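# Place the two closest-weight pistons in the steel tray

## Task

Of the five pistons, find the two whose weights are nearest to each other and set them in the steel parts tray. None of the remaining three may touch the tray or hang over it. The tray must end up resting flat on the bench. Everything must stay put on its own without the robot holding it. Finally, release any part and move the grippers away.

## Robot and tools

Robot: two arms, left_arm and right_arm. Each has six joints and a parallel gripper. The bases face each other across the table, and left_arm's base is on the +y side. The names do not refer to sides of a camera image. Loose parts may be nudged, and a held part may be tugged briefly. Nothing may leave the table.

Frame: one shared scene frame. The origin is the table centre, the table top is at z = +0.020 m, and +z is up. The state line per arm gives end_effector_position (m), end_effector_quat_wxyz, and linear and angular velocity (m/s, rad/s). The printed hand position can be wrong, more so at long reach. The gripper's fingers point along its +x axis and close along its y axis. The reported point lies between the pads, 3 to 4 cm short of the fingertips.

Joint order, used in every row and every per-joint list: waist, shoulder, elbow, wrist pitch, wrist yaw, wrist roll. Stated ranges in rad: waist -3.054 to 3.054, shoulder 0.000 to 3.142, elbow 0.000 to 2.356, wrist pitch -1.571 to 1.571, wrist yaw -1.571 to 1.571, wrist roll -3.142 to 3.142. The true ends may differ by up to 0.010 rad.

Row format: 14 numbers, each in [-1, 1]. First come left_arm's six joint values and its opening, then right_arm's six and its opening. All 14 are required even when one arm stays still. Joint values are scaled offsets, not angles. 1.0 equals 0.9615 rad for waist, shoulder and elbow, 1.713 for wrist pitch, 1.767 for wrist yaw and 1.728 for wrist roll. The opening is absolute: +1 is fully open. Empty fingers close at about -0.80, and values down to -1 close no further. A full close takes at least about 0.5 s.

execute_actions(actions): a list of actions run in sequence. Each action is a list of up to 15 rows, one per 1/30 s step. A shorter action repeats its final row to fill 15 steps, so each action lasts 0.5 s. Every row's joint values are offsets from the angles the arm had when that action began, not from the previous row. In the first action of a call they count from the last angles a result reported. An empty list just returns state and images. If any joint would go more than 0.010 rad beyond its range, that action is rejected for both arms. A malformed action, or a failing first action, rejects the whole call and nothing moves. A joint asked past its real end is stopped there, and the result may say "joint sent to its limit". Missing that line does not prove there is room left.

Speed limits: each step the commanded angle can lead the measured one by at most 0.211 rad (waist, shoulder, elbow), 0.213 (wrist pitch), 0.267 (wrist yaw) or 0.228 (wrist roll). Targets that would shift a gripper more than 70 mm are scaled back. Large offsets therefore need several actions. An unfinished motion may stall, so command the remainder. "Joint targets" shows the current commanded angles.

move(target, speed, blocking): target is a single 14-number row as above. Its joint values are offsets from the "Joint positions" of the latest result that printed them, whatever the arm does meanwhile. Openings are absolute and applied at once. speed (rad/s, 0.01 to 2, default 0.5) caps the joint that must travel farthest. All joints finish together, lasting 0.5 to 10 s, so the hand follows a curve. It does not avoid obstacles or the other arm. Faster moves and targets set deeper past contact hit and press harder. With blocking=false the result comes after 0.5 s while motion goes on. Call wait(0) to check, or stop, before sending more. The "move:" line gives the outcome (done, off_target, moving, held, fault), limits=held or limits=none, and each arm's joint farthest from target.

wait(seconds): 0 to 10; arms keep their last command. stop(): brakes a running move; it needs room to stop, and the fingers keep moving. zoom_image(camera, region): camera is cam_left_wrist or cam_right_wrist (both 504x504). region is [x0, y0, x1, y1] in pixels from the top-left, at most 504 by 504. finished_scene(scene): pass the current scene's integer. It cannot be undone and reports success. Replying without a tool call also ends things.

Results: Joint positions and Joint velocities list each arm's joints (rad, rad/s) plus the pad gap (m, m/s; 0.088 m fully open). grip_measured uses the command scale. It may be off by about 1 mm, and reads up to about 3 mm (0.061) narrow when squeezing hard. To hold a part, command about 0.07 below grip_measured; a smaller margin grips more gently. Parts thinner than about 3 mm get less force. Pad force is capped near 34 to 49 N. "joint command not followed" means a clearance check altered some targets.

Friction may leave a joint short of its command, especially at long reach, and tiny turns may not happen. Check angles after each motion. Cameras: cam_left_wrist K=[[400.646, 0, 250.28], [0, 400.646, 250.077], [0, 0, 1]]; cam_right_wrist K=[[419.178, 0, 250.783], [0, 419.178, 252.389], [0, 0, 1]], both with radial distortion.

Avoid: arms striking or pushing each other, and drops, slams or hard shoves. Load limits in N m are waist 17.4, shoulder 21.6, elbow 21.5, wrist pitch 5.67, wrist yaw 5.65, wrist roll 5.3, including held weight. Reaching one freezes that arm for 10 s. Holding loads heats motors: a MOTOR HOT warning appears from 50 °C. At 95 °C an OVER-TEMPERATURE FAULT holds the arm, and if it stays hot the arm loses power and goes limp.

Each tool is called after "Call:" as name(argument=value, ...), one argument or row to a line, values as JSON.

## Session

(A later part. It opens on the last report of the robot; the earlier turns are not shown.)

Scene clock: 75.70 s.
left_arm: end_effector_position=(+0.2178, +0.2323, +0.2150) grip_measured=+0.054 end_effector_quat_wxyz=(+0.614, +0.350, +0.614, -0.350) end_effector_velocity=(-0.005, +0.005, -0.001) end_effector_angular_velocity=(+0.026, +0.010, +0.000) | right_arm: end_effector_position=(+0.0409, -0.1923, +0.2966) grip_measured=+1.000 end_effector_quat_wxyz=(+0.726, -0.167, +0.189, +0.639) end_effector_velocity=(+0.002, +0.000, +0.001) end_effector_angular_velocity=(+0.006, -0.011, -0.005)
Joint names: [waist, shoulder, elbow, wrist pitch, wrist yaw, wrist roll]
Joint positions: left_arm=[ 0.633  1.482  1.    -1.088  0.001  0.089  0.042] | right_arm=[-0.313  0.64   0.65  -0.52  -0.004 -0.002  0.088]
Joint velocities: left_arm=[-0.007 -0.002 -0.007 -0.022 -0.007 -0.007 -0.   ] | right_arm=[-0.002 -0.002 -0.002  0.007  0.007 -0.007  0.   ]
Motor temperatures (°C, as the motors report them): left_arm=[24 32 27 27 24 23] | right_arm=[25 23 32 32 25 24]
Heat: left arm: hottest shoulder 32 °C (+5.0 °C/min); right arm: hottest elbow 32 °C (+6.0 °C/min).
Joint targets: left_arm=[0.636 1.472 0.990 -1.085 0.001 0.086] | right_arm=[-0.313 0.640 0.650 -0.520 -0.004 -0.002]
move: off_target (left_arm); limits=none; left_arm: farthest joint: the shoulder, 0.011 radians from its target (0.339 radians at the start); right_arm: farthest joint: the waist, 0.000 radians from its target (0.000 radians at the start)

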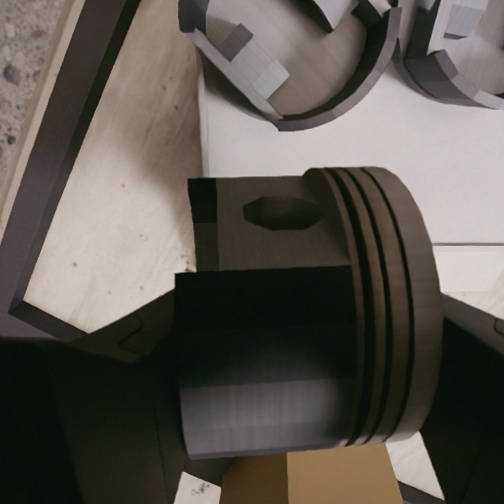

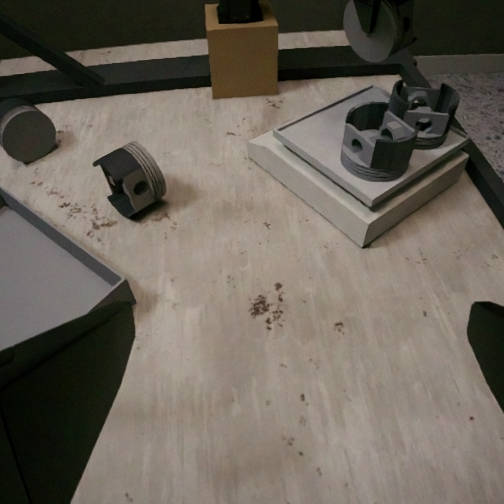

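Call:
move(
  target=[-0.02,0.074,-0.185,0.138,0,-0.01,-0.03,0,0,0,0,0,0,1],
  speed=0.25,
)

Scene clock: 78.00 s.
left_arm: end_effector_position=(+0.2124, +0.2332, +0.1604) grip_measured=+0.054 end_effector_quat_wxyz=(+0.613, +0.351, +0.615, -0.351) end_effector_velocity=(-0.003, +0.003, -0.001) end_effector_angular_velocity=(+0.014, +0.001, +0.015) | right_arm: end_effector_position=(+0.0409, -0.1923, +0.2966) grip_measured=+1.000 end_effector_quat_wxyz=(+0.726, -0.167, +0.189, +0.639) end_effector_velocity=(+0.001, -0.001, -0.002) end_effector_angular_velocity=(-0.008, -0.002, +0.003)
Joint names: [waist, shoulder, elbow, wrist pitch, wrist yaw, wrist roll]
Joint positions: left_arm=[ 0.617  1.55   0.831 -0.854  0.001  0.075  0.042] | right_arm=[-0.313  0.64   0.65  -0.52  -0.004 -0.002  0.088]
Joint velocities: left_arm=[-0.007 -0.002 -0.007 -0.007 -0.007 -0.022 -0.   ] | right_arm=[-0.007 -0.002 -0.002 -0.007 -0.007 -0.007  0.   ]
Motor temperatures (°C, as the motors report them): left_arm=[24 31 27 27 24 23] | right_arm=[25 23 32 32 25 24]
Heat: left arm: hottest shoulder 31 °C (+4.1 °C/min); right arm: hottest elbow 32 °C (+6.1 °C/min).
Joint targets: left_arm=[0.614 1.554 0.822 -0.851 0.001 0.072] | right_arm=[-0.313 0.640 0.650 -0.520 -0.004 -0.002]
move: done; limits=none; left_arm: farthest joint: the elbow, 0.008 radians from its target (0.177 radians at the start); right_arm: farthest joint: the waist, 0.000 radians from its target (0.000 radians at the start)

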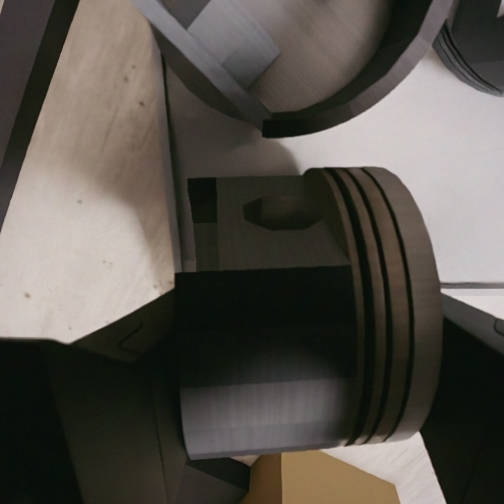

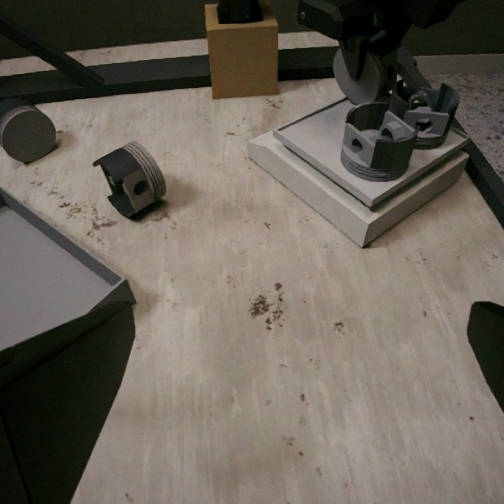

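Call:
move(
  target=[0,0.024,0,0.012,0,0,-0.03,0,0,0,0,0,0,1],
  speed=0.1,
)

Scene clock: 79.03 s.
left_arm: end_effector_position=(+0.2138, +0.2312, +0.1563) grip_measured=+0.054 end_effector_quat_wxyz=(+0.613, +0.351, +0.615, -0.351) end_effector_velocity=(+0.001, -0.000, -0.000) end_effector_angular_velocity=(-0.002, -0.010, +0.005) | right_arm: end_effector_position=(+0.0409, -0.1923, +0.2966) grip_measured=+1.000 end_effector_quat_wxyz=(+0.726, -0.167, +0.189, +0.639) end_effector_velocity=(-0.001, -0.002, -0.003) end_effector_angular_velocity=(-0.017, -0.001, +0.008)
Joint names: [waist, shoulder, elbow, wrist pitch, wrist yaw, wrist roll]
Joint positions: left_arm=[ 0.617  1.568  0.831 -0.837  0.001  0.075  0.042] | right_arm=[-0.313  0.64   0.65  -0.52  -0.004 -0.002  0.088]
Joint velocities: left_arm=[-0.002 -0.002 -0.002  0.007 -0.007 -0.007 -0.   ] | right_arm=[-0.002 -0.002  0.002 -0.022 -0.007 -0.007  0.   ]
Motor temperatures (°C, as the motors report them): left_arm=[24 31 27 27 24 23] | right_arm=[25 23 33 32 25 24]
Heat: left arm: hottest shoulder 31 °C (+4.1 °C/min); right arm: hottest elbow 33 °C (+7.1 °C/min).
Joint targets: left_arm=[0.617 1.573 0.831 -0.834 0.001 0.075] | right_arm=[-0.313 0.640 0.650 -0.520 -0.004 -0.002]
move: done; limits=none; left_arm: farthest joint: the shoulder, 0.005 radians from its target (0.023 radians at the start); right_arm: farthest joint: the waist, 0.000 radians from its target (0.000 radians at the start)

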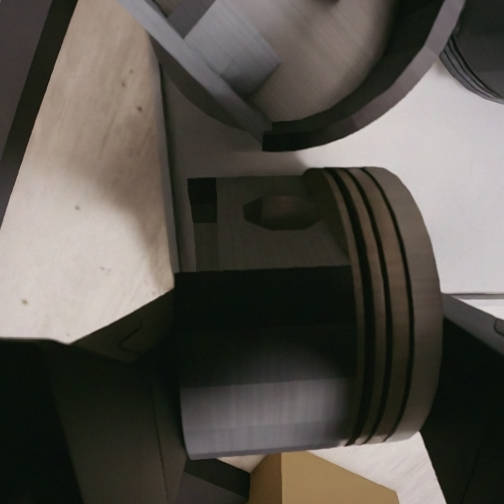

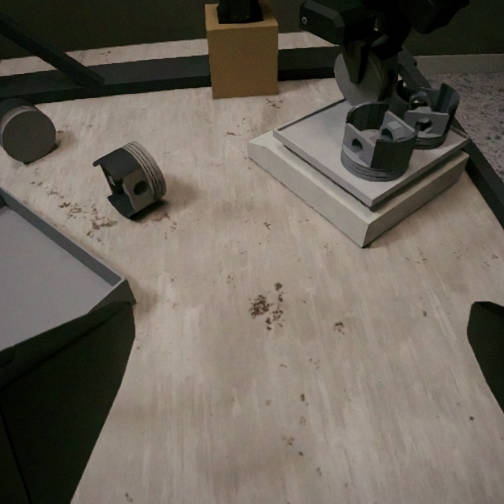

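Call:
move(
  target=[0,0,-0.028,0.012,0,0,-0.03,0,0,0,0,0,0,1],
  speed=0.1,
)

Scene clock: 80.07 s.
left_arm: end_effector_position=(+0.2127, +0.2327, +0.1527) grip_measured=+0.054 end_effector_quat_wxyz=(+0.613, +0.351, +0.615, -0.351) end_effector_velocity=(-0.003, +0.001, +0.000) end_effector_angular_velocity=(+0.002, +0.010, +0.005) | right_arm: end_effector_position=(+0.0409, -0.1923, +0.2966) grip_measured=+1.000 end_effector_quat_wxyz=(+0.726, -0.167, +0.189, +0.639) end_effector_velocity=(-0.001, -0.001, -0.003) end_effector_angular_velocity=(-0.012, -0.001, +0.008)
Joint names: [waist, shoulder, elbow, wrist pitch, wrist yaw, wrist roll]
Joint positions: left_arm=[ 0.617  1.568  0.814 -0.82   0.001  0.075  0.042] | right_arm=[-0.313  0.64   0.65  -0.52  -0.004 -0.002  0.088]
Joint velocities: left_arm=[-0.002 -0.002 -0.002 -0.007  0.007 -0.007 -0.   ] | right_arm=[-0.002  0.002 -0.002 -0.007 -0.007 -0.007  0.   ]
Motor temperatures (°C, as the motors report them): left_arm=[24 31 27 27 24 23] | right_arm=[25 23 33 32 25 24]
Heat: left arm: hottest shoulder 31 °C (+4.1 °C/min); right arm: hottest elbow 33 °C (+7.1 °C/min).
Joint targets: left_arm=[0.617 1.568 0.804 -0.816 0.001 0.075] | right_arm=[-0.313 0.640 0.650 -0.520 -0.004 -0.002]
move: done; limits=none; left_arm: farthest joint: the elbow, 0.010 radians from its target (0.026 radians at the start); right_arm: farthest joint: the waist, 0.000 radians from its target (0.000 radians at the start)

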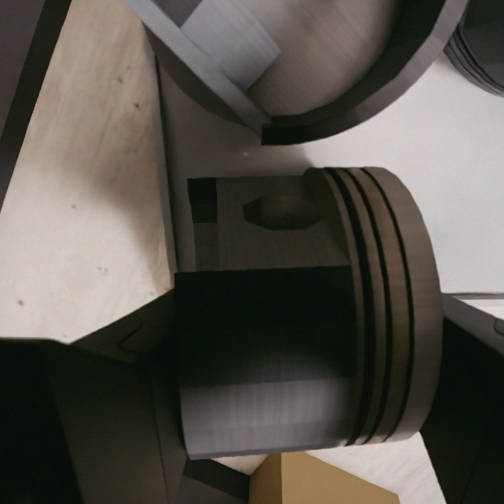

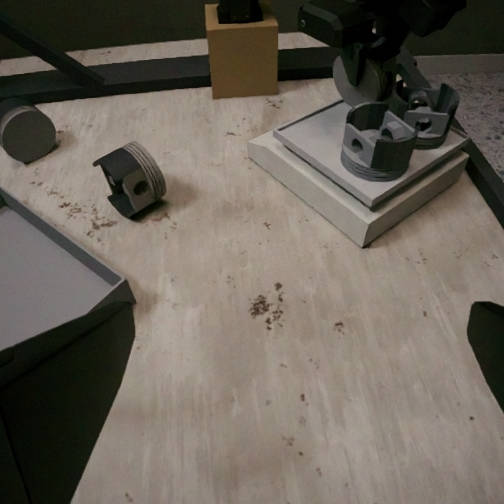

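Call:
move(
  target=[0,0.02,0,0.01,0,0,-0.03,0,0,0,0,0,0,1],
  speed=0.1,
)

Call:
execute_actions(
  actions=[
    [[0,0,0,0,0,0,0.05,0,0,0,0,0,0,1],[0,0,0,0,0,0,0.1,0,0,0,0,0,0,1],[0,0,0,0,0,0,0.15,0,0,0,0,0,0,1],[0,0,0,0,0,0,0.2,0,0,0,0,0,0,1],[0,0,0,0,0,0,0.25,0,0,0,0,0,0,1],[0,0,0,0,0,0,0.3,0,0,0,0,0,0,1],[0,0,0,0,0,0,0.4,0,0,0,0,0,0,1],[0,0,0,0,0,0,0.55,0,0,0,0,0,0,1],[0,0,0,0,0,0,0.7,0,0,0,0,0,0,1],[0,0,0,0,0,0,0.8,0,0,0,0,0,0,1]],
  ],
)

Call:
move(
  target=[0,-0.13,0.28,-0.23,0,0,1,0,0,0,0,0,0,1],
  speed=0.5,
)

Scene clock: 81.47 s.
left_arm: end_effector_position=(+0.2126, +0.2328, +0.1518) grip_measured=+0.054 end_effector_quat_wxyz=(+0.612, +0.351, +0.616, -0.350) end_effector_velocity=(+0.001, +0.001, -0.000) end_effector_angular_velocity=(-0.002, -0.010, +0.010) | right_arm: end_effector_position=(+0.0409, -0.1923, +0.2966) grip_measured=+1.000 end_effector_quat_wxyz=(+0.726, -0.167, +0.189, +0.639) end_effector_velocity=(-0.001, -0.003, -0.005) end_effector_angular_velocity=(-0.022, +0.000, +0.008)
Joint names: [waist, shoulder, elbow, wrist pitch, wrist yaw, wrist roll]
Joint positions: left_arm=[ 0.617  1.572  0.814 -0.819  0.001  0.075  0.042] | right_arm=[-0.313  0.64   0.65  -0.52  -0.004 -0.002  0.088]
Joint velocities: left_arm=[ 0.002 -0.007 -0.007  0.007 -0.007 -0.007 -0.   ] | right_arm=[-0.002 -0.002 -0.002 -0.022 -0.007 -0.007  0.   ]
Motor temperatures (°C, as the motors report them): left_arm=[24 31 27 27 24 23] | right_arm=[25 23 33 32 25 24]
Heat: left arm: hottest shoulder 31 °C (+4.0 °C/min); right arm: hottest elbow 33 °C (+6.0 °C/min).
Joint targets: left_arm=[0.617 1.588 0.814 -0.803 0.001 0.075] | right_arm=[-0.313 0.640 0.650 -0.520 -0.004 -0.002]
move: off_target (left_arm); limits=none; left_arm: farthest joint: the wrist pitch, 0.016 radians from its target (0.017 radians at the start); right_arm: farthest joint: the waist, 0.000 radians from its target (0.000 radians at the start)

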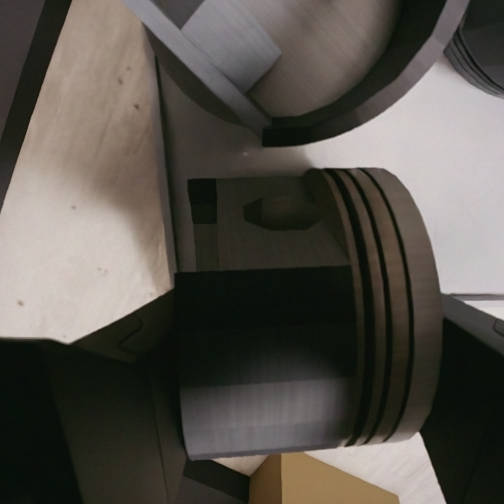

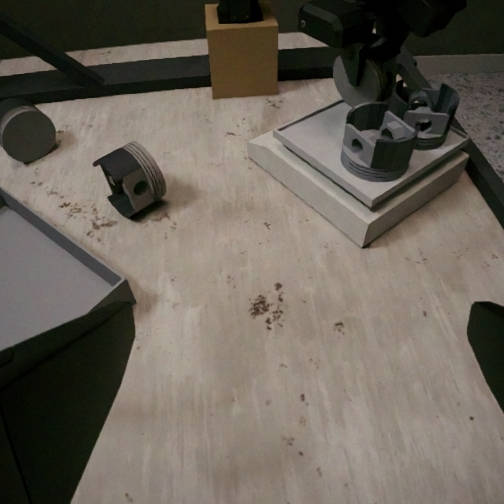

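Scene clock: 81.97 s.
left_arm: end_effector_position=(+0.2129, +0.2324, +0.1518) grip_measured=+0.733 end_effector_quat_wxyz=(+0.613, +0.351, +0.615, -0.351) end_effector_velocity=(+0.001, +0.002, -0.001) end_effector_angular_velocity=(+0.002, -0.007, +0.024) | right_arm: end_effector_position=(+0.0409, -0.1923, +0.2966) grip_measured=+1.000 end_effector_quat_wxyz=(+0.726, -0.167, +0.189, +0.639) end_effector_velocity=(-0.001, -0.004, -0.007) end_effector_angular_velocity=(-0.037, +0.002, +0.008)
Joint names: [waist, shoulder, elbow, wrist pitch, wrist yaw, wrist roll]
Joint positions: left_arm=[ 0.617  1.572  0.814 -0.816  0.001  0.075  0.075] | right_arm=[-0.313  0.64   0.65  -0.52  -0.004 -0.002  0.088]
Joint velocities: left_arm=[ 0.002 -0.002 -0.007  0.007 -0.007 -0.022  0.03 ] | right_arm=[-0.002 -0.002 -0.002 -0.037 -0.007 -0.007  0.   ]
Motor temperatures (°C, as the motors report them): left_arm=[24 31 27 27 24 23] | right_arm=[25 23 33 32 25 24]
Heat: left arm: hottest shoulder 31 °C (+4.1 °C/min); right arm: hottest elbow 33 °C (+6.1 °C/min).
Joint targets: left_arm=[0.617 1.572 0.814 -0.819 0.001 0.075] | right_arm=[-0.313 0.640 0.650 -0.520 -0.004 -0.002]

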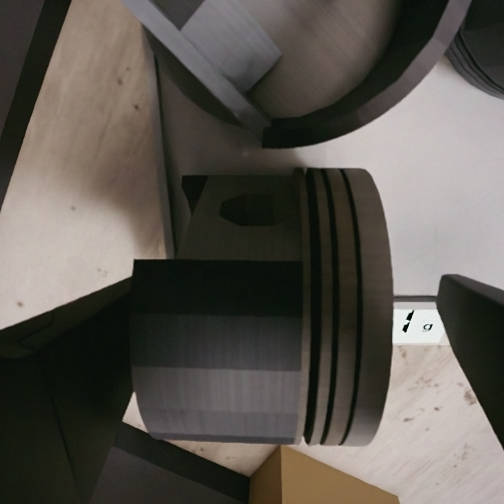

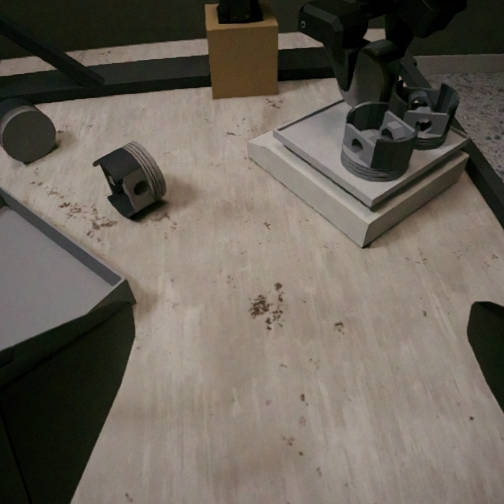

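Scene clock: 83.37 s.
left_arm: end_effector_position=(+0.2105, +0.2358, +0.2390) grip_measured=+0.989 end_effector_quat_wxyz=(+0.608, +0.353, +0.620, -0.348) end_effector_velocity=(+0.001, +0.003, +0.001) end_effector_angular_velocity=(+0.015, -0.017, +0.004) | right_arm: end_effector_position=(+0.0409, -0.1923, +0.2966) grip_measured=+1.000 end_effector_quat_wxyz=(+0.726, -0.167, +0.189, +0.639) end_effector_velocity=(+0.002, -0.000, -0.001) end_effector_angular_velocity=(+0.001, -0.010, -0.005)
Joint names: [waist, shoulder, elbow, wrist pitch, wrist yaw, wrist roll]
Joint positions: left_arm=[ 0.617  1.453  1.07  -1.207  0.001  0.075  0.087] | right_arm=[-0.313  0.64   0.65  -0.52  -0.004 -0.002  0.088]
Joint velocities: left_arm=[-0.002 -0.007 -0.002 -0.007 -0.022 -0.007 -0.   ] | right_arm=[-0.002 -0.002 -0.007  0.007  0.007 -0.007  0.   ]
Motor temperatures (°C, as the motors report them): left_arm=[24 31 27 27 24 23] | right_arm=[25 23 33 32 25 24]
Heat: left arm: hottest shoulder 31 °C (+4.0 °C/min); right arm: hottest elbow 33 °C (+6.1 °C/min).
Joint targets: left_arm=[0.617 1.447 1.083 -1.210 0.001 0.075] | right_arm=[-0.313 0.640 0.650 -0.520 -0.004 -0.002]
move: off_target (left_arm); limits=none; left_arm: farthest joint: the elbow, 0.013 radians from its target (0.269 radians at the start); right_arm: farthest joint: the waist, 0.000 radians from its target (0.000 radians at the start)

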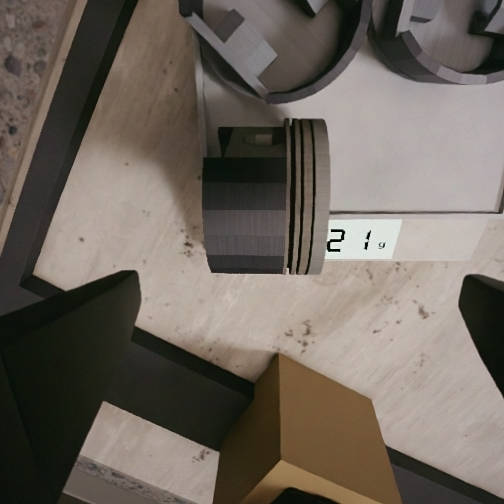

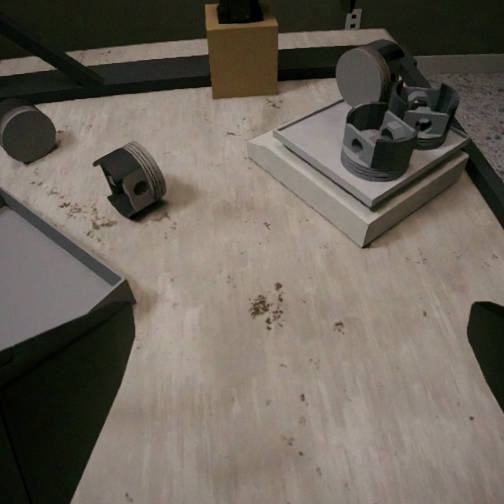

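Call:
move(
  target=[0.045,0.105,-0.219,0.185,0,0.024,0.8,0,0,0,0,0,0,1],
  speed=0.4,
)

Call:
execute_actions(
  actions=[
    [[0,0,0,0,0,0,0.6,0,0,0,0,0,0,1],[0,0,0,0,0,0,0.5,0,0,0,0,0,0,1],[0,0,0,0,0,0,0.4,0,0,0,0,0,0,1],[0,0,0,0,0,0,0.33,0,0,0,0,0,0,1],[0,0,0,0,0,0,0.28,0,0,0,0,0,0,1],[0,0,0,0,0,0,0.24,0,0,0,0,0,0,1],[0,0,0,0,0,0,0.2,0,0,0,0,0,0,1],[0,0,0,0,0,0,0.16,0,0,0,0,0,0,1],[0,0,0,0,0,0,0.12,0,0,0,0,0,0,1],[0,0,0,0,0,0,0.08,0,0,0,0,0,0,1]],
  ],
)

Scene clock: 86.07 s.
left_arm: end_effector_position=(+0.2231, +0.2347, +0.1702) grip_measured=+0.803 end_effector_quat_wxyz=(+0.615, +0.350, +0.614, -0.351) end_effector_velocity=(-0.003, +0.001, -0.000) end_effector_angular_velocity=(+0.001, +0.010, +0.005) | right_arm: end_effector_position=(+0.0409, -0.1923, +0.2966) grip_measured=+1.000 end_effector_quat_wxyz=(+0.726, -0.167, +0.189, +0.639) end_effector_velocity=(-0.001, -0.001, -0.002) end_effector_angular_velocity=(-0.008, -0.002, +0.008)
Joint names: [waist, shoulder, elbow, wrist pitch, wrist yaw, wrist roll]
Joint positions: left_arm=[ 0.657  1.547  0.872 -0.893  0.001  0.113  0.078] | right_arm=[-0.313  0.64   0.65  -0.52  -0.004 -0.002  0.088]
Joint velocities: left_arm=[-0.002 -0.002 -0.002 -0.007  0.007 -0.007  0.   ] | right_arm=[-0.002 -0.002 -0.002 -0.007 -0.007 -0.007  0.   ]
Motor temperatures (°C, as the motors report them): left_arm=[24 31 28 27 24 23] | right_arm=[25 23 33 32 25 24]
Heat: left arm: hottest shoulder 31 °C (+4.1 °C/min); right arm: hottest elbow 33 °C (+6.1 °C/min).
Joint targets: left_arm=[0.660 1.554 0.860 -0.890 0.001 0.116] | right_arm=[-0.313 0.640 0.650 -0.520 -0.004 -0.002]
move: off_target (left_arm); limits=none; left_arm: farthest joint: the elbow, 0.012 radians from its target (0.211 radians at the start); right_arm: farthest joint: the waist, 0.000 radians from its target (0.000 radians at the start)

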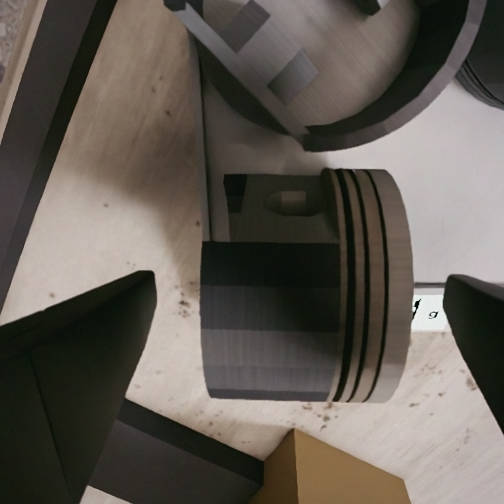

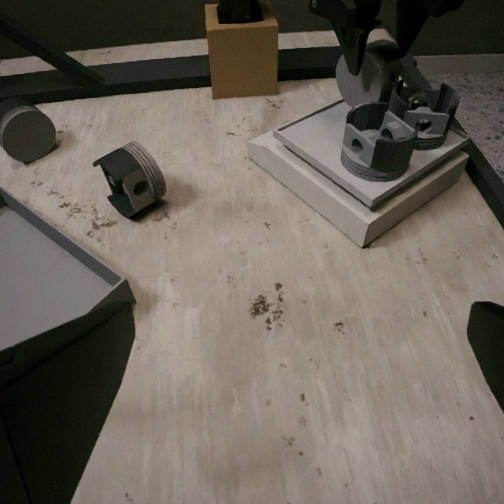

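Scene clock: 86.57 s.
left_arm: end_effector_position=(+0.2230, +0.2346, +0.1702) grip_measured=+0.155 end_effector_quat_wxyz=(+0.614, +0.349, +0.614, -0.351) end_effector_velocity=(+0.002, +0.002, +0.001) end_effector_angular_velocity=(+0.015, -0.016, +0.005) | right_arm: end_effector_position=(+0.0409, -0.1923, +0.2966) grip_measured=+1.000 end_effector_quat_wxyz=(+0.726, -0.167, +0.189, +0.639) end_effector_velocity=(+0.003, -0.000, -0.001) end_effector_angular_velocity=(+0.001, -0.010, -0.010)
Joint names: [waist, shoulder, elbow, wrist pitch, wrist yaw, wrist roll]
Joint positions: left_arm=[ 0.657  1.547  0.872 -0.893  0.002  0.113  0.047] | right_arm=[-0.313  0.64   0.65  -0.52  -0.004 -0.002  0.088]
Joint velocities: left_arm=[-0.002 -0.002  0.002 -0.007 -0.022 -0.007 -0.   ] | right_arm=[-0.007 -0.002 -0.007  0.007  0.007 -0.007  0.   ]
Motor temperatures (°C, as the motors report them): left_arm=[24 30 28 27 24 23] | right_arm=[25 23 33 32 25 24]
Heat: left arm: hottest shoulder 30 °C (+3.0 °C/min); right arm: hottest elbow 33 °C (+6.0 °C/min).
Joint targets: left_arm=[0.657 1.547 0.872 -0.894 0.001 0.113] | right_arm=[-0.313 0.640 0.650 -0.520 -0.004 -0.002]

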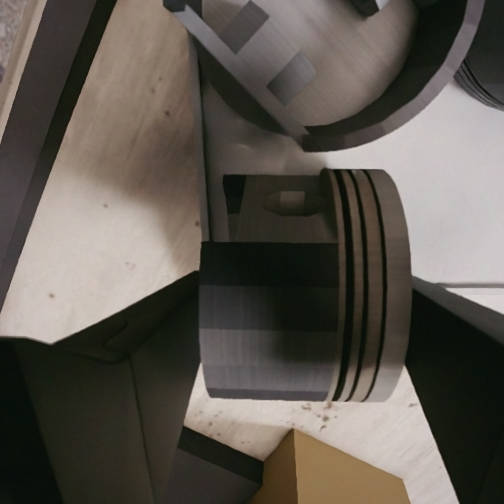

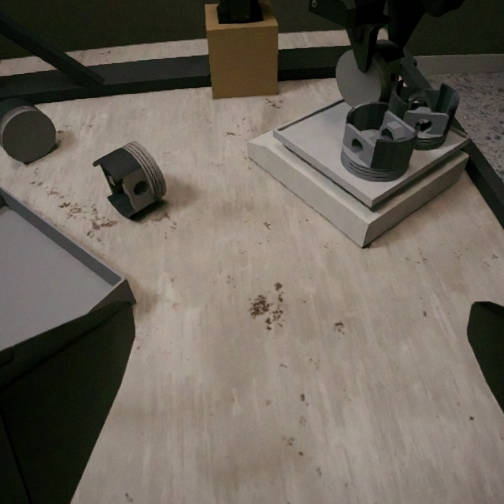

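Call:
move(
  target=[-0.75,-0.0525,0.213,-0.137,0,-0.03,0.07,0,0,0,0,0,0,1],
  speed=0.6,
)

Scene clock: 89.50 s.
left_arm: end_effector_position=(+0.0589, +0.1795, +0.2241) grip_measured=+0.155 end_effector_quat_wxyz=(+0.464, +0.533, +0.466, -0.533) end_effector_velocity=(-0.001, +0.001, +0.001) end_effector_angular_velocity=(+0.002, -0.007, -0.015) | right_arm: end_effector_position=(+0.0409, -0.1923, +0.2966) grip_measured=+1.000 end_effector_quat_wxyz=(+0.726, -0.167, +0.189, +0.639) end_effector_velocity=(-0.000, +0.000, +0.001) end_effector_angular_velocity=(+0.005, -0.016, +0.015)
Joint names: [waist, shoulder, elbow, wrist pitch, wrist yaw, wrist roll]
Joint positions: left_arm=[-0.061  1.507  1.059 -1.125  0.002  0.064  0.047] | right_arm=[-0.313  0.64   0.65  -0.52  -0.004 -0.002  0.088]
Joint velocities: left_arm=[-0.007 -0.002  0.002 -0.007 -0.007  0.007  0.   ] | right_arm=[-0.002 -0.002 -0.002  0.007 -0.007 -0.022  0.   ]
Motor temperatures (°C, as the motors report them): left_arm=[24 30 28 27 24 23] | right_arm=[25 23 33 32 25 24]
Heat: left arm: hottest shoulder 30 °C (+3.0 °C/min); right arm: hottest elbow 33 °C (+5.0 °C/min).
Joint targets: left_arm=[-0.065 1.497 1.077 -1.128 0.002 0.061] | right_arm=[-0.313 0.640 0.650 -0.520 -0.004 -0.002]
move: off_target (left_arm); limits=none; left_arm: farthest joint: the elbow, 0.017 radians from its target (0.205 radians at the start); right_arm: farthest joint: the waist, 0.000 radians from its target (0.000 radians at the start)

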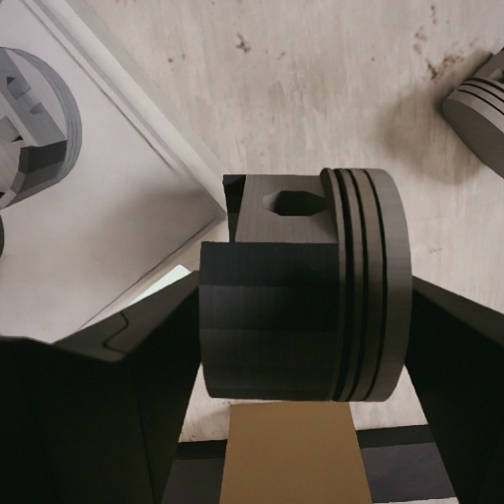

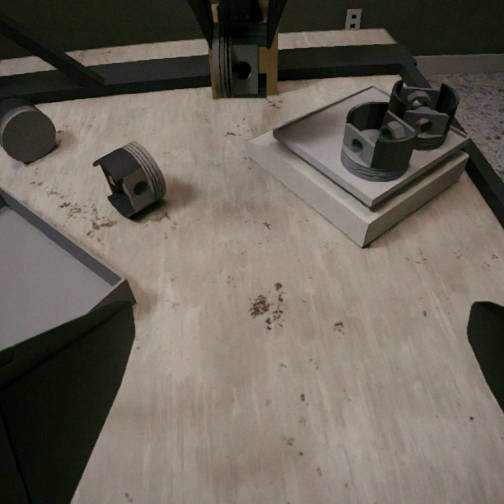

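Call:
move(
  target=[-0.7405,0.852,0.933,-0.0385,0,-0.066,0.07,0,0,0,0,0,0,1],
  speed=0.7,
)

Scene clock: 92.17 s.
left_arm: end_effector_position=(-0.2411, +0.1100, +0.1708) grip_measured=+0.155 end_effector_quat_wxyz=(+0.286, +0.645, +0.287, -0.648) end_effector_velocity=(+0.001, +0.005, -0.000) end_effector_angular_velocity=(+0.010, -0.021, +0.015) | right_arm: end_effector_position=(+0.0409, -0.1923, +0.2966) grip_measured=+1.000 end_effector_quat_wxyz=(+0.726, -0.167, +0.189, +0.639) end_effector_velocity=(-0.003, -0.001, -0.002) end_effector_angular_velocity=(-0.005, +0.018, +0.013)
Joint names: [waist, shoulder, elbow, wrist pitch, wrist yaw, wrist roll]
Joint positions: left_arm=[-0.774  2.32   1.939 -1.188  0.003 -0.047  0.047] | right_arm=[-0.313  0.64   0.65  -0.52  -0.004 -0.002  0.088]
Joint velocities: left_arm=[-0.007  0.002  0.002 -0.022 -0.007 -0.022  0.   ] | right_arm=[-0.002 -0.002 -0.002 -0.007 -0.022  0.007  0.   ]
Motor temperatures (°C, as the motors report them): left_arm=[24 31 28 27 24 23] | right_arm=[25 23 33 32 25 24]
Heat: left arm: hottest shoulder 31 °C (+4.1 °C/min); right arm: hottest elbow 33 °C (+5.1 °C/min).
Joint targets: left_arm=[-0.773 2.326 1.957 -1.191 0.002 -0.050] | right_arm=[-0.313 0.640 0.650 -0.520 -0.004 -0.002]
move: off_target (left_arm); limits=none; left_arm: farthest joint: the elbow, 0.017 radians from its target (0.897 radians at the start); right_arm: farthest joint: the waist, 0.000 radians from its target (0.000 radians at the start)

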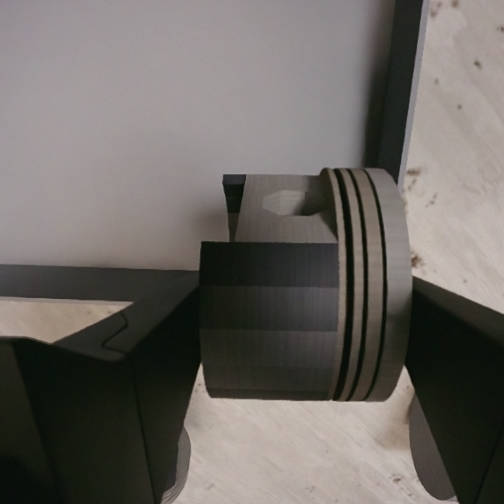

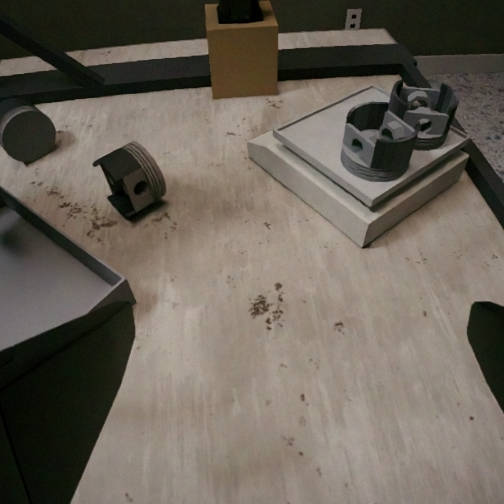

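Call:
move(
  target=[0,0.169,0.1175,0.036,0,0,0.07,0,0,0,0,0,0,1],
  speed=0.15,
)

Scene clock: 94.40 s.
left_arm: end_effector_position=(-0.2588, +0.0921, +0.1254) grip_measured=+0.155 end_effector_quat_wxyz=(+0.286, +0.646, +0.287, -0.647) end_effector_velocity=(-0.002, +0.001, +0.001) end_effector_angular_velocity=(+0.000, +0.010, +0.005) | right_arm: end_effector_position=(+0.0409, -0.1923, +0.2966) grip_measured=+1.000 end_effector_quat_wxyz=(+0.726, -0.167, +0.189, +0.639) end_effector_velocity=(-0.001, -0.001, -0.002) end_effector_angular_velocity=(-0.008, -0.002, +0.008)
Joint names: [waist, shoulder, elbow, wrist pitch, wrist yaw, wrist roll]
Joint positions: left_arm=[-0.774  2.476  2.036 -1.128  0.003 -0.047  0.047] | right_arm=[-0.313  0.64   0.65  -0.52  -0.004 -0.002  0.088]
Joint velocities: left_arm=[-0.002 -0.002 -0.002  0.007  0.007 -0.007 -0.   ] | right_arm=[-0.002 -0.002 -0.002 -0.007 -0.007 -0.007  0.   ]
Motor temperatures (°C, as the motors report them): left_arm=[24 31 28 27 24 23] | right_arm=[25 23 33 32 25 24]
Heat: left arm: hottest shoulder 31 °C (+4.0 °C/min); right arm: hottest elbow 33 °C (+4.0 °C/min).
Joint targets: left_arm=[-0.774 2.482 2.052 -1.126 0.003 -0.047] | right_arm=[-0.313 0.640 0.650 -0.520 -0.004 -0.002]
move: off_target (left_arm); limits=none; left_arm: farthest joint: the elbow, 0.016 radians from its target (0.113 radians at the start); right_arm: farthest joint: the waist, 0.000 radians from its target (0.000 radians at the start)

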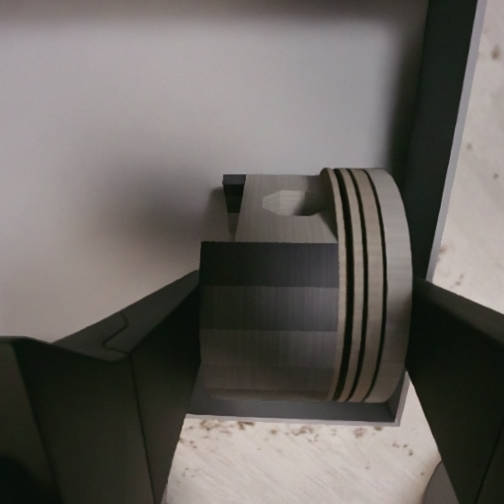

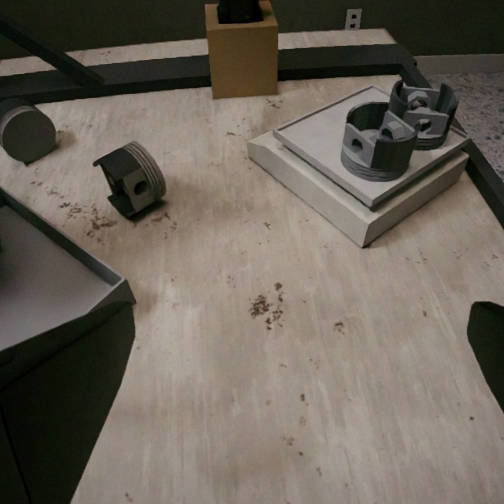

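Call:
move(
  target=[0,0.017,0,0.007,0,0,0.07,0,0,0,0,0,0,1],
  speed=0.05,
)

Scene clock: 95.40 s.
left_arm: end_effector_position=(-0.2595, +0.0915, +0.1207) grip_measured=+0.155 end_effector_quat_wxyz=(+0.286, +0.646, +0.287, -0.647) end_effector_velocity=(-0.001, -0.001, +0.001) end_effector_angular_velocity=(-0.010, -0.000, +0.020) | right_arm: end_effector_position=(+0.0409, -0.1923, +0.2966) grip_measured=+1.000 end_effector_quat_wxyz=(+0.726, -0.167, +0.189, +0.639) end_effector_velocity=(-0.002, -0.000, -0.003) end_effector_angular_velocity=(-0.012, -0.001, +0.012)
Joint names: [waist, shoulder, elbow, wrist pitch, wrist yaw, wrist roll]
Joint positions: left_arm=[-0.774  2.487  2.036 -1.119  0.003 -0.047  0.047] | right_arm=[-0.313  0.64   0.65  -0.52  -0.004 -0.002  0.088]
Joint velocities: left_arm=[-0.002 -0.002 -0.002  0.007 -0.007 -0.022 -0.   ] | right_arm=[ 0.002  0.002 -0.002 -0.007 -0.007 -0.007  0.   ]
Motor temperatures (°C, as the motors report them): left_arm=[24 32 28 27 24 23] | right_arm=[25 23 33 33 25 24]
Heat: left arm: hottest shoulder 32 °C (+5.0 °C/min); right arm: hottest elbow 33 °C (+4.0 °C/min).
Joint targets: left_arm=[-0.774 2.492 2.036 -1.117 0.003 -0.047] | right_arm=[-0.313 0.640 0.650 -0.520 -0.004 -0.002]
move: done; limits=none; left_arm: farthest joint: the shoulder, 0.006 radians from its target (0.016 radians at the start); right_arm: farthest joint: the waist, 0.000 radians from its target (0.000 radians at the start)

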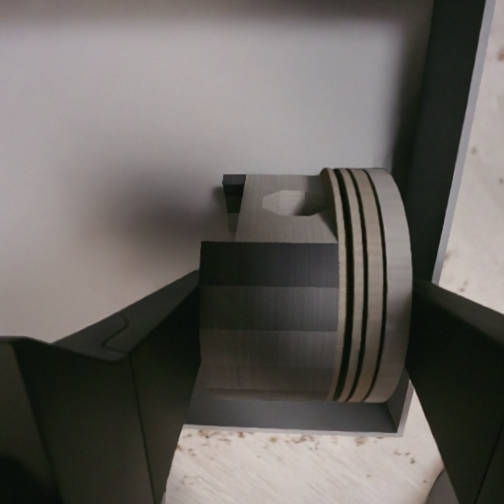

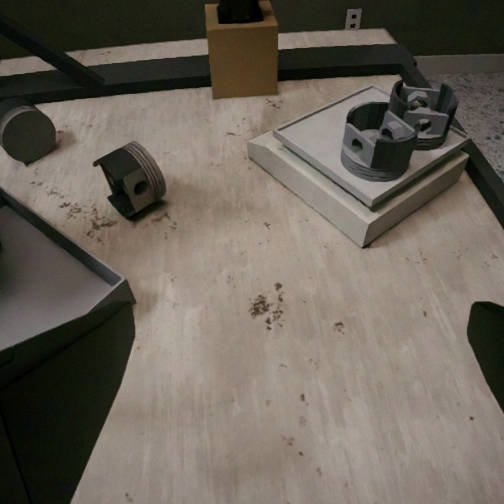

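Call:
move(
  target=[0,0.016,0,0.007,0,0,0.07,0,0,0,0,0,0,1],
  speed=0.05,
)

Scene clock: 96.33 s.
left_arm: end_effector_position=(-0.2605, +0.0904, +0.1181) grip_measured=+0.155 end_effector_quat_wxyz=(+0.286, +0.645, +0.287, -0.648) end_effector_velocity=(-0.001, -0.001, +0.001) end_effector_angular_velocity=(-0.010, +0.000, +0.020) | right_arm: end_effector_position=(+0.0409, -0.1923, +0.2966) grip_measured=+1.000 end_effector_quat_wxyz=(+0.726, -0.167, +0.189, +0.639) end_effector_velocity=(+0.002, -0.000, -0.001) end_effector_angular_velocity=(-0.000, -0.023, +0.002)
Joint names: [waist, shoulder, elbow, wrist pitch, wrist yaw, wrist roll]
Joint positions: left_arm=[-0.774  2.492  2.036 -1.109  0.003 -0.047  0.047] | right_arm=[-0.313  0.64   0.65  -0.52  -0.004 -0.002  0.088]
Joint velocities: left_arm=[-0.002 -0.002 -0.002  0.007 -0.007 -0.022  0.   ] | right_arm=[-0.002 -0.002 -0.007  0.007  0.007 -0.022  0.   ]
Motor temperatures (°C, as the motors report them): left_arm=[24 32 28 27 24 23] | right_arm=[25 23 33 33 25 24]
Heat: left arm: hottest shoulder 32 °C (+5.1 °C/min); right arm: hottest elbow 33 °C (+4.0 °C/min).
Joint targets: left_arm=[-0.774 2.502 2.036 -1.107 0.003 -0.047] | right_arm=[-0.313 0.640 0.650 -0.520 -0.004 -0.002]
move: done; limits=none; left_arm: farthest joint: the shoulder, 0.010 radians from its target (0.016 radians at the start); right_arm: farthest joint: the waist, 0.000 radians from its target (0.000 radians at the start)

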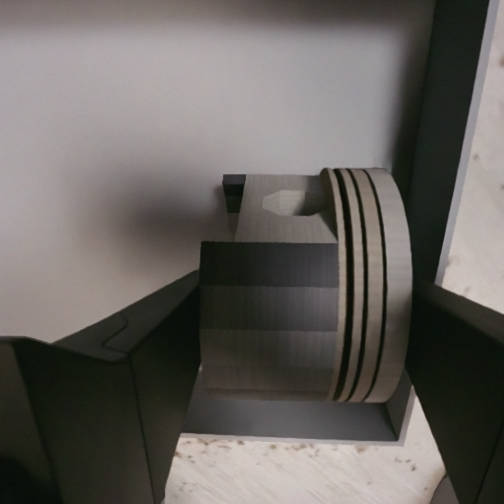

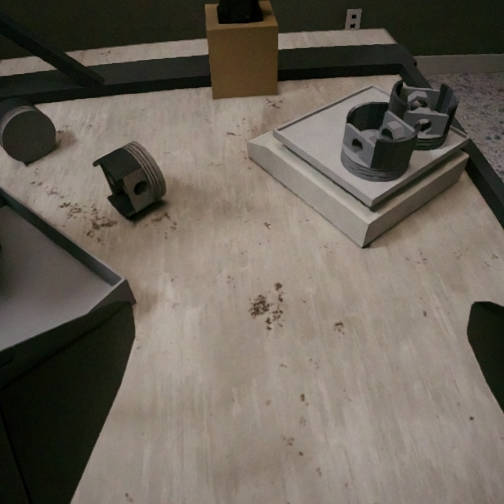

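Call:
execute_actions(
  actions=[
    [[0,0,0,0,0,0,0.15,0,0,0,0,0,0,1],[0,0,0,0,0,0,0.25,0,0,0,0,0,0,1],[0,0,0,0,0,0,0.4,0,0,0,0,0,0,1],[0,0,0,0,0,0,0.6,0,0,0,0,0,0,1],[0,0,0,0,0,0,0.8,0,0,0,0,0,0,1]],
  ],
)

Call:
move(
  target=[0,-0.12,0,-0.065,0,0,1,0,0,0,0,0,0,1],
  speed=0.4,
)

Scene clock: 97.73 s.
left_arm: end_effector_position=(-0.2605, +0.0904, +0.1181) grip_measured=+0.779 end_effector_quat_wxyz=(+0.286, +0.645, +0.287, -0.648) end_effector_velocity=(+0.001, +0.001, +0.001) end_effector_angular_velocity=(+0.000, -0.010, +0.005) | right_arm: end_effector_position=(+0.0409, -0.1923, +0.2966) grip_measured=+1.000 end_effector_quat_wxyz=(+0.726, -0.167, +0.189, +0.639) end_effector_velocity=(-0.001, -0.003, -0.005) end_effector_angular_velocity=(-0.021, +0.013, +0.000)
Joint names: [waist, shoulder, elbow, wrist pitch, wrist yaw, wrist roll]
Joint positions: left_arm=[-0.774  2.492  2.036 -1.109  0.003 -0.047  0.077] | right_arm=[-0.313  0.64   0.65  -0.52  -0.004 -0.002  0.088]
Joint velocities: left_arm=[-0.002 -0.002 -0.002 -0.007 -0.007 -0.007  0.009] | right_arm=[-0.002 -0.002 -0.002 -0.022 -0.007  0.007  0.   ]
Motor temperatures (°C, as the motors report them): left_arm=[24 33 28 27 24 23] | right_arm=[25 23 33 33 25 24]
Heat: left arm: hottest shoulder 33 °C (+6.0 °C/min); right arm: hottest elbow 33 °C (+4.0 °C/min).
Joint targets: left_arm=[-0.774 2.492 2.036 -1.109 0.003 -0.047] | right_arm=[-0.313 0.640 0.650 -0.520 -0.004 -0.002]

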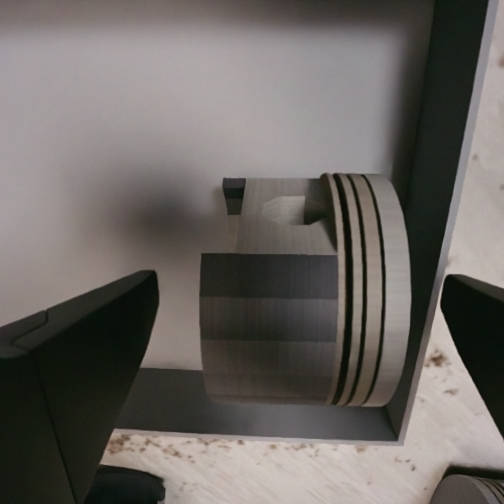

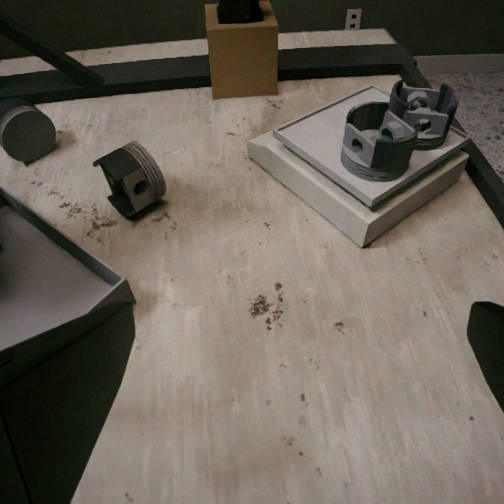

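Scene clock: 98.67 s.
left_arm: end_effector_position=(-0.2505, +0.1005, +0.1662) grip_measured=+0.989 end_effector_quat_wxyz=(+0.286, +0.645, +0.287, -0.648) end_effector_velocity=(+0.003, +0.003, +0.004) end_effector_angular_velocity=(+0.004, -0.014, +0.005) | right_arm: end_effector_position=(+0.0409, -0.1923, +0.2966) grip_measured=+1.000 end_effector_quat_wxyz=(+0.726, -0.167, +0.189, +0.639) end_effector_velocity=(-0.003, -0.000, -0.003) end_effector_angular_velocity=(-0.012, +0.006, +0.020)
Joint names: [waist, shoulder, elbow, wrist pitch, wrist yaw, wrist roll]
Joint positions: left_arm=[-0.774  2.385  2.036 -1.218  0.003 -0.047  0.087] | right_arm=[-0.313  0.64   0.65  -0.52  -0.004 -0.002  0.088]
Joint velocities: left_arm=[-0.002 -0.007  0.002 -0.022 -0.007 -0.007 -0.   ] | right_arm=[-0.002  0.002 -0.002 -0.007 -0.022 -0.007  0.   ]
Motor temperatures (°C, as the motors report them): left_arm=[24 33 28 27 24 23] | right_arm=[25 23 33 33 25 24]
Heat: left arm: hottest shoulder 33 °C (+5.0 °C/min); right arm: hottest elbow 33 °C (+4.0 °C/min).
Joint targets: left_arm=[-0.774 2.377 2.036 -1.221 0.003 -0.047] | right_arm=[-0.313 0.640 0.650 -0.520 -0.004 -0.002]
move: done; limits=none; left_arm: farthest joint: the shoulder, 0.009 radians from its target (0.116 radians at the start); right_arm: farthest joint: the waist, 0.000 radians from its target (0.000 radians at the start)

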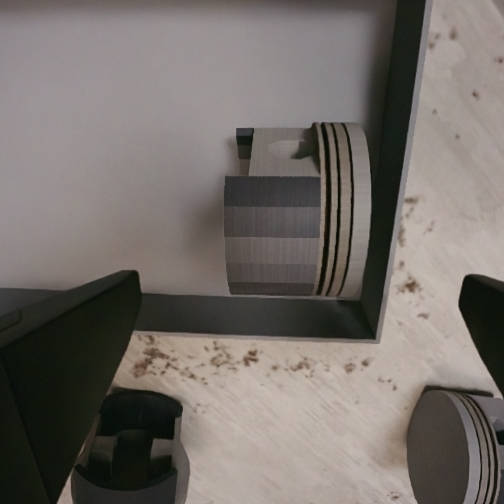

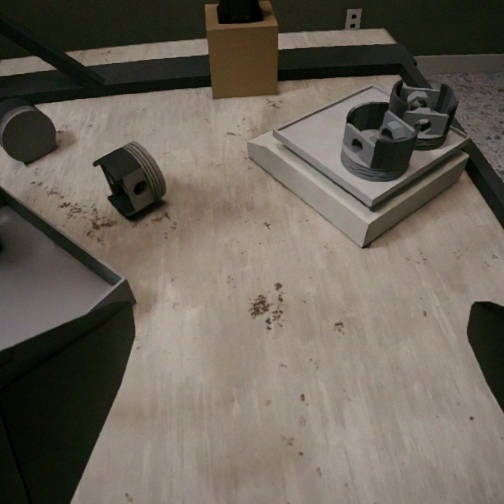

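Call:
move(
  target=[0.26,-0.632,-0.9516,0.176,0,-0.668,1,0,0,0,0,0,0,1],
  speed=1.0,
)

Scene clock: 100.97 s.
left_arm: end_effector_position=(-0.0804, +0.1649, +0.1690) grip_measured=+0.989 end_effector_quat_wxyz=(+0.634, +0.312, +0.636, -0.310) end_effector_velocity=(+0.004, +0.006, -0.002) end_effector_angular_velocity=(+0.024, -0.023, +0.005) | right_arm: end_effector_position=(+0.0409, -0.1923, +0.2966) grip_measured=+1.000 end_effector_quat_wxyz=(+0.726, -0.167, +0.189, +0.639) end_effector_velocity=(+0.000, -0.002, +0.001) end_effector_angular_velocity=(+0.004, +0.010, -0.005)
Joint names: [waist, shoulder, elbow, wrist pitch, wrist yaw, wrist roll]
Joint positions: left_arm=[-0.527  1.787  1.133 -0.919  0.003 -1.198  0.087] | right_arm=[-0.313  0.64   0.65  -0.52  -0.004 -0.002  0.088]
Joint velocities: left_arm=[-0.002  0.002 -0.007 -0.022 -0.007 -0.007 -0.   ] | right_arm=[-0.007 -0.007  0.002 -0.007 -0.007  0.007  0.   ]
Motor temperatures (°C, as the motors report them): left_arm=[24 34 28 27 24 23] | right_arm=[25 23 34 33 25 24]
Heat: left arm: hottest shoulder 34 °C (+6.0 °C/min); right arm: hottest elbow 34 °C (+5.0 °C/min).
Joint targets: left_arm=[-0.524 1.778 1.121 -0.916 0.003 -1.201] | right_arm=[-0.313 0.640 0.650 -0.520 -0.004 -0.002]
move: off_target (left_arm); limits=none; left_arm: farthest joint: the elbow, 0.012 radians from its target (0.915 radians at the start); right_arm: farthest joint: the waist, 0.000 radians from its target (0.000 radians at the start)

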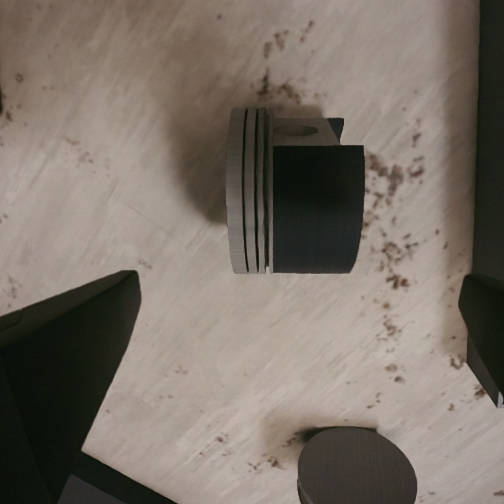

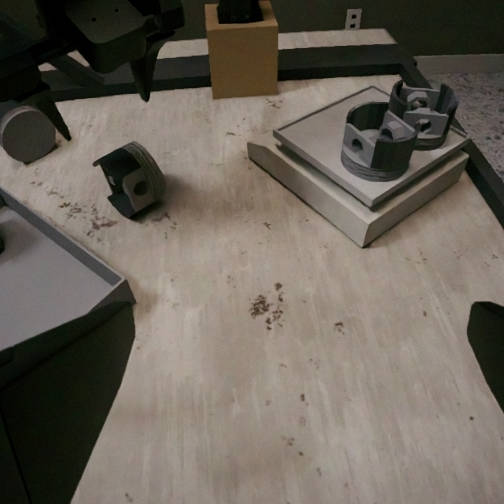

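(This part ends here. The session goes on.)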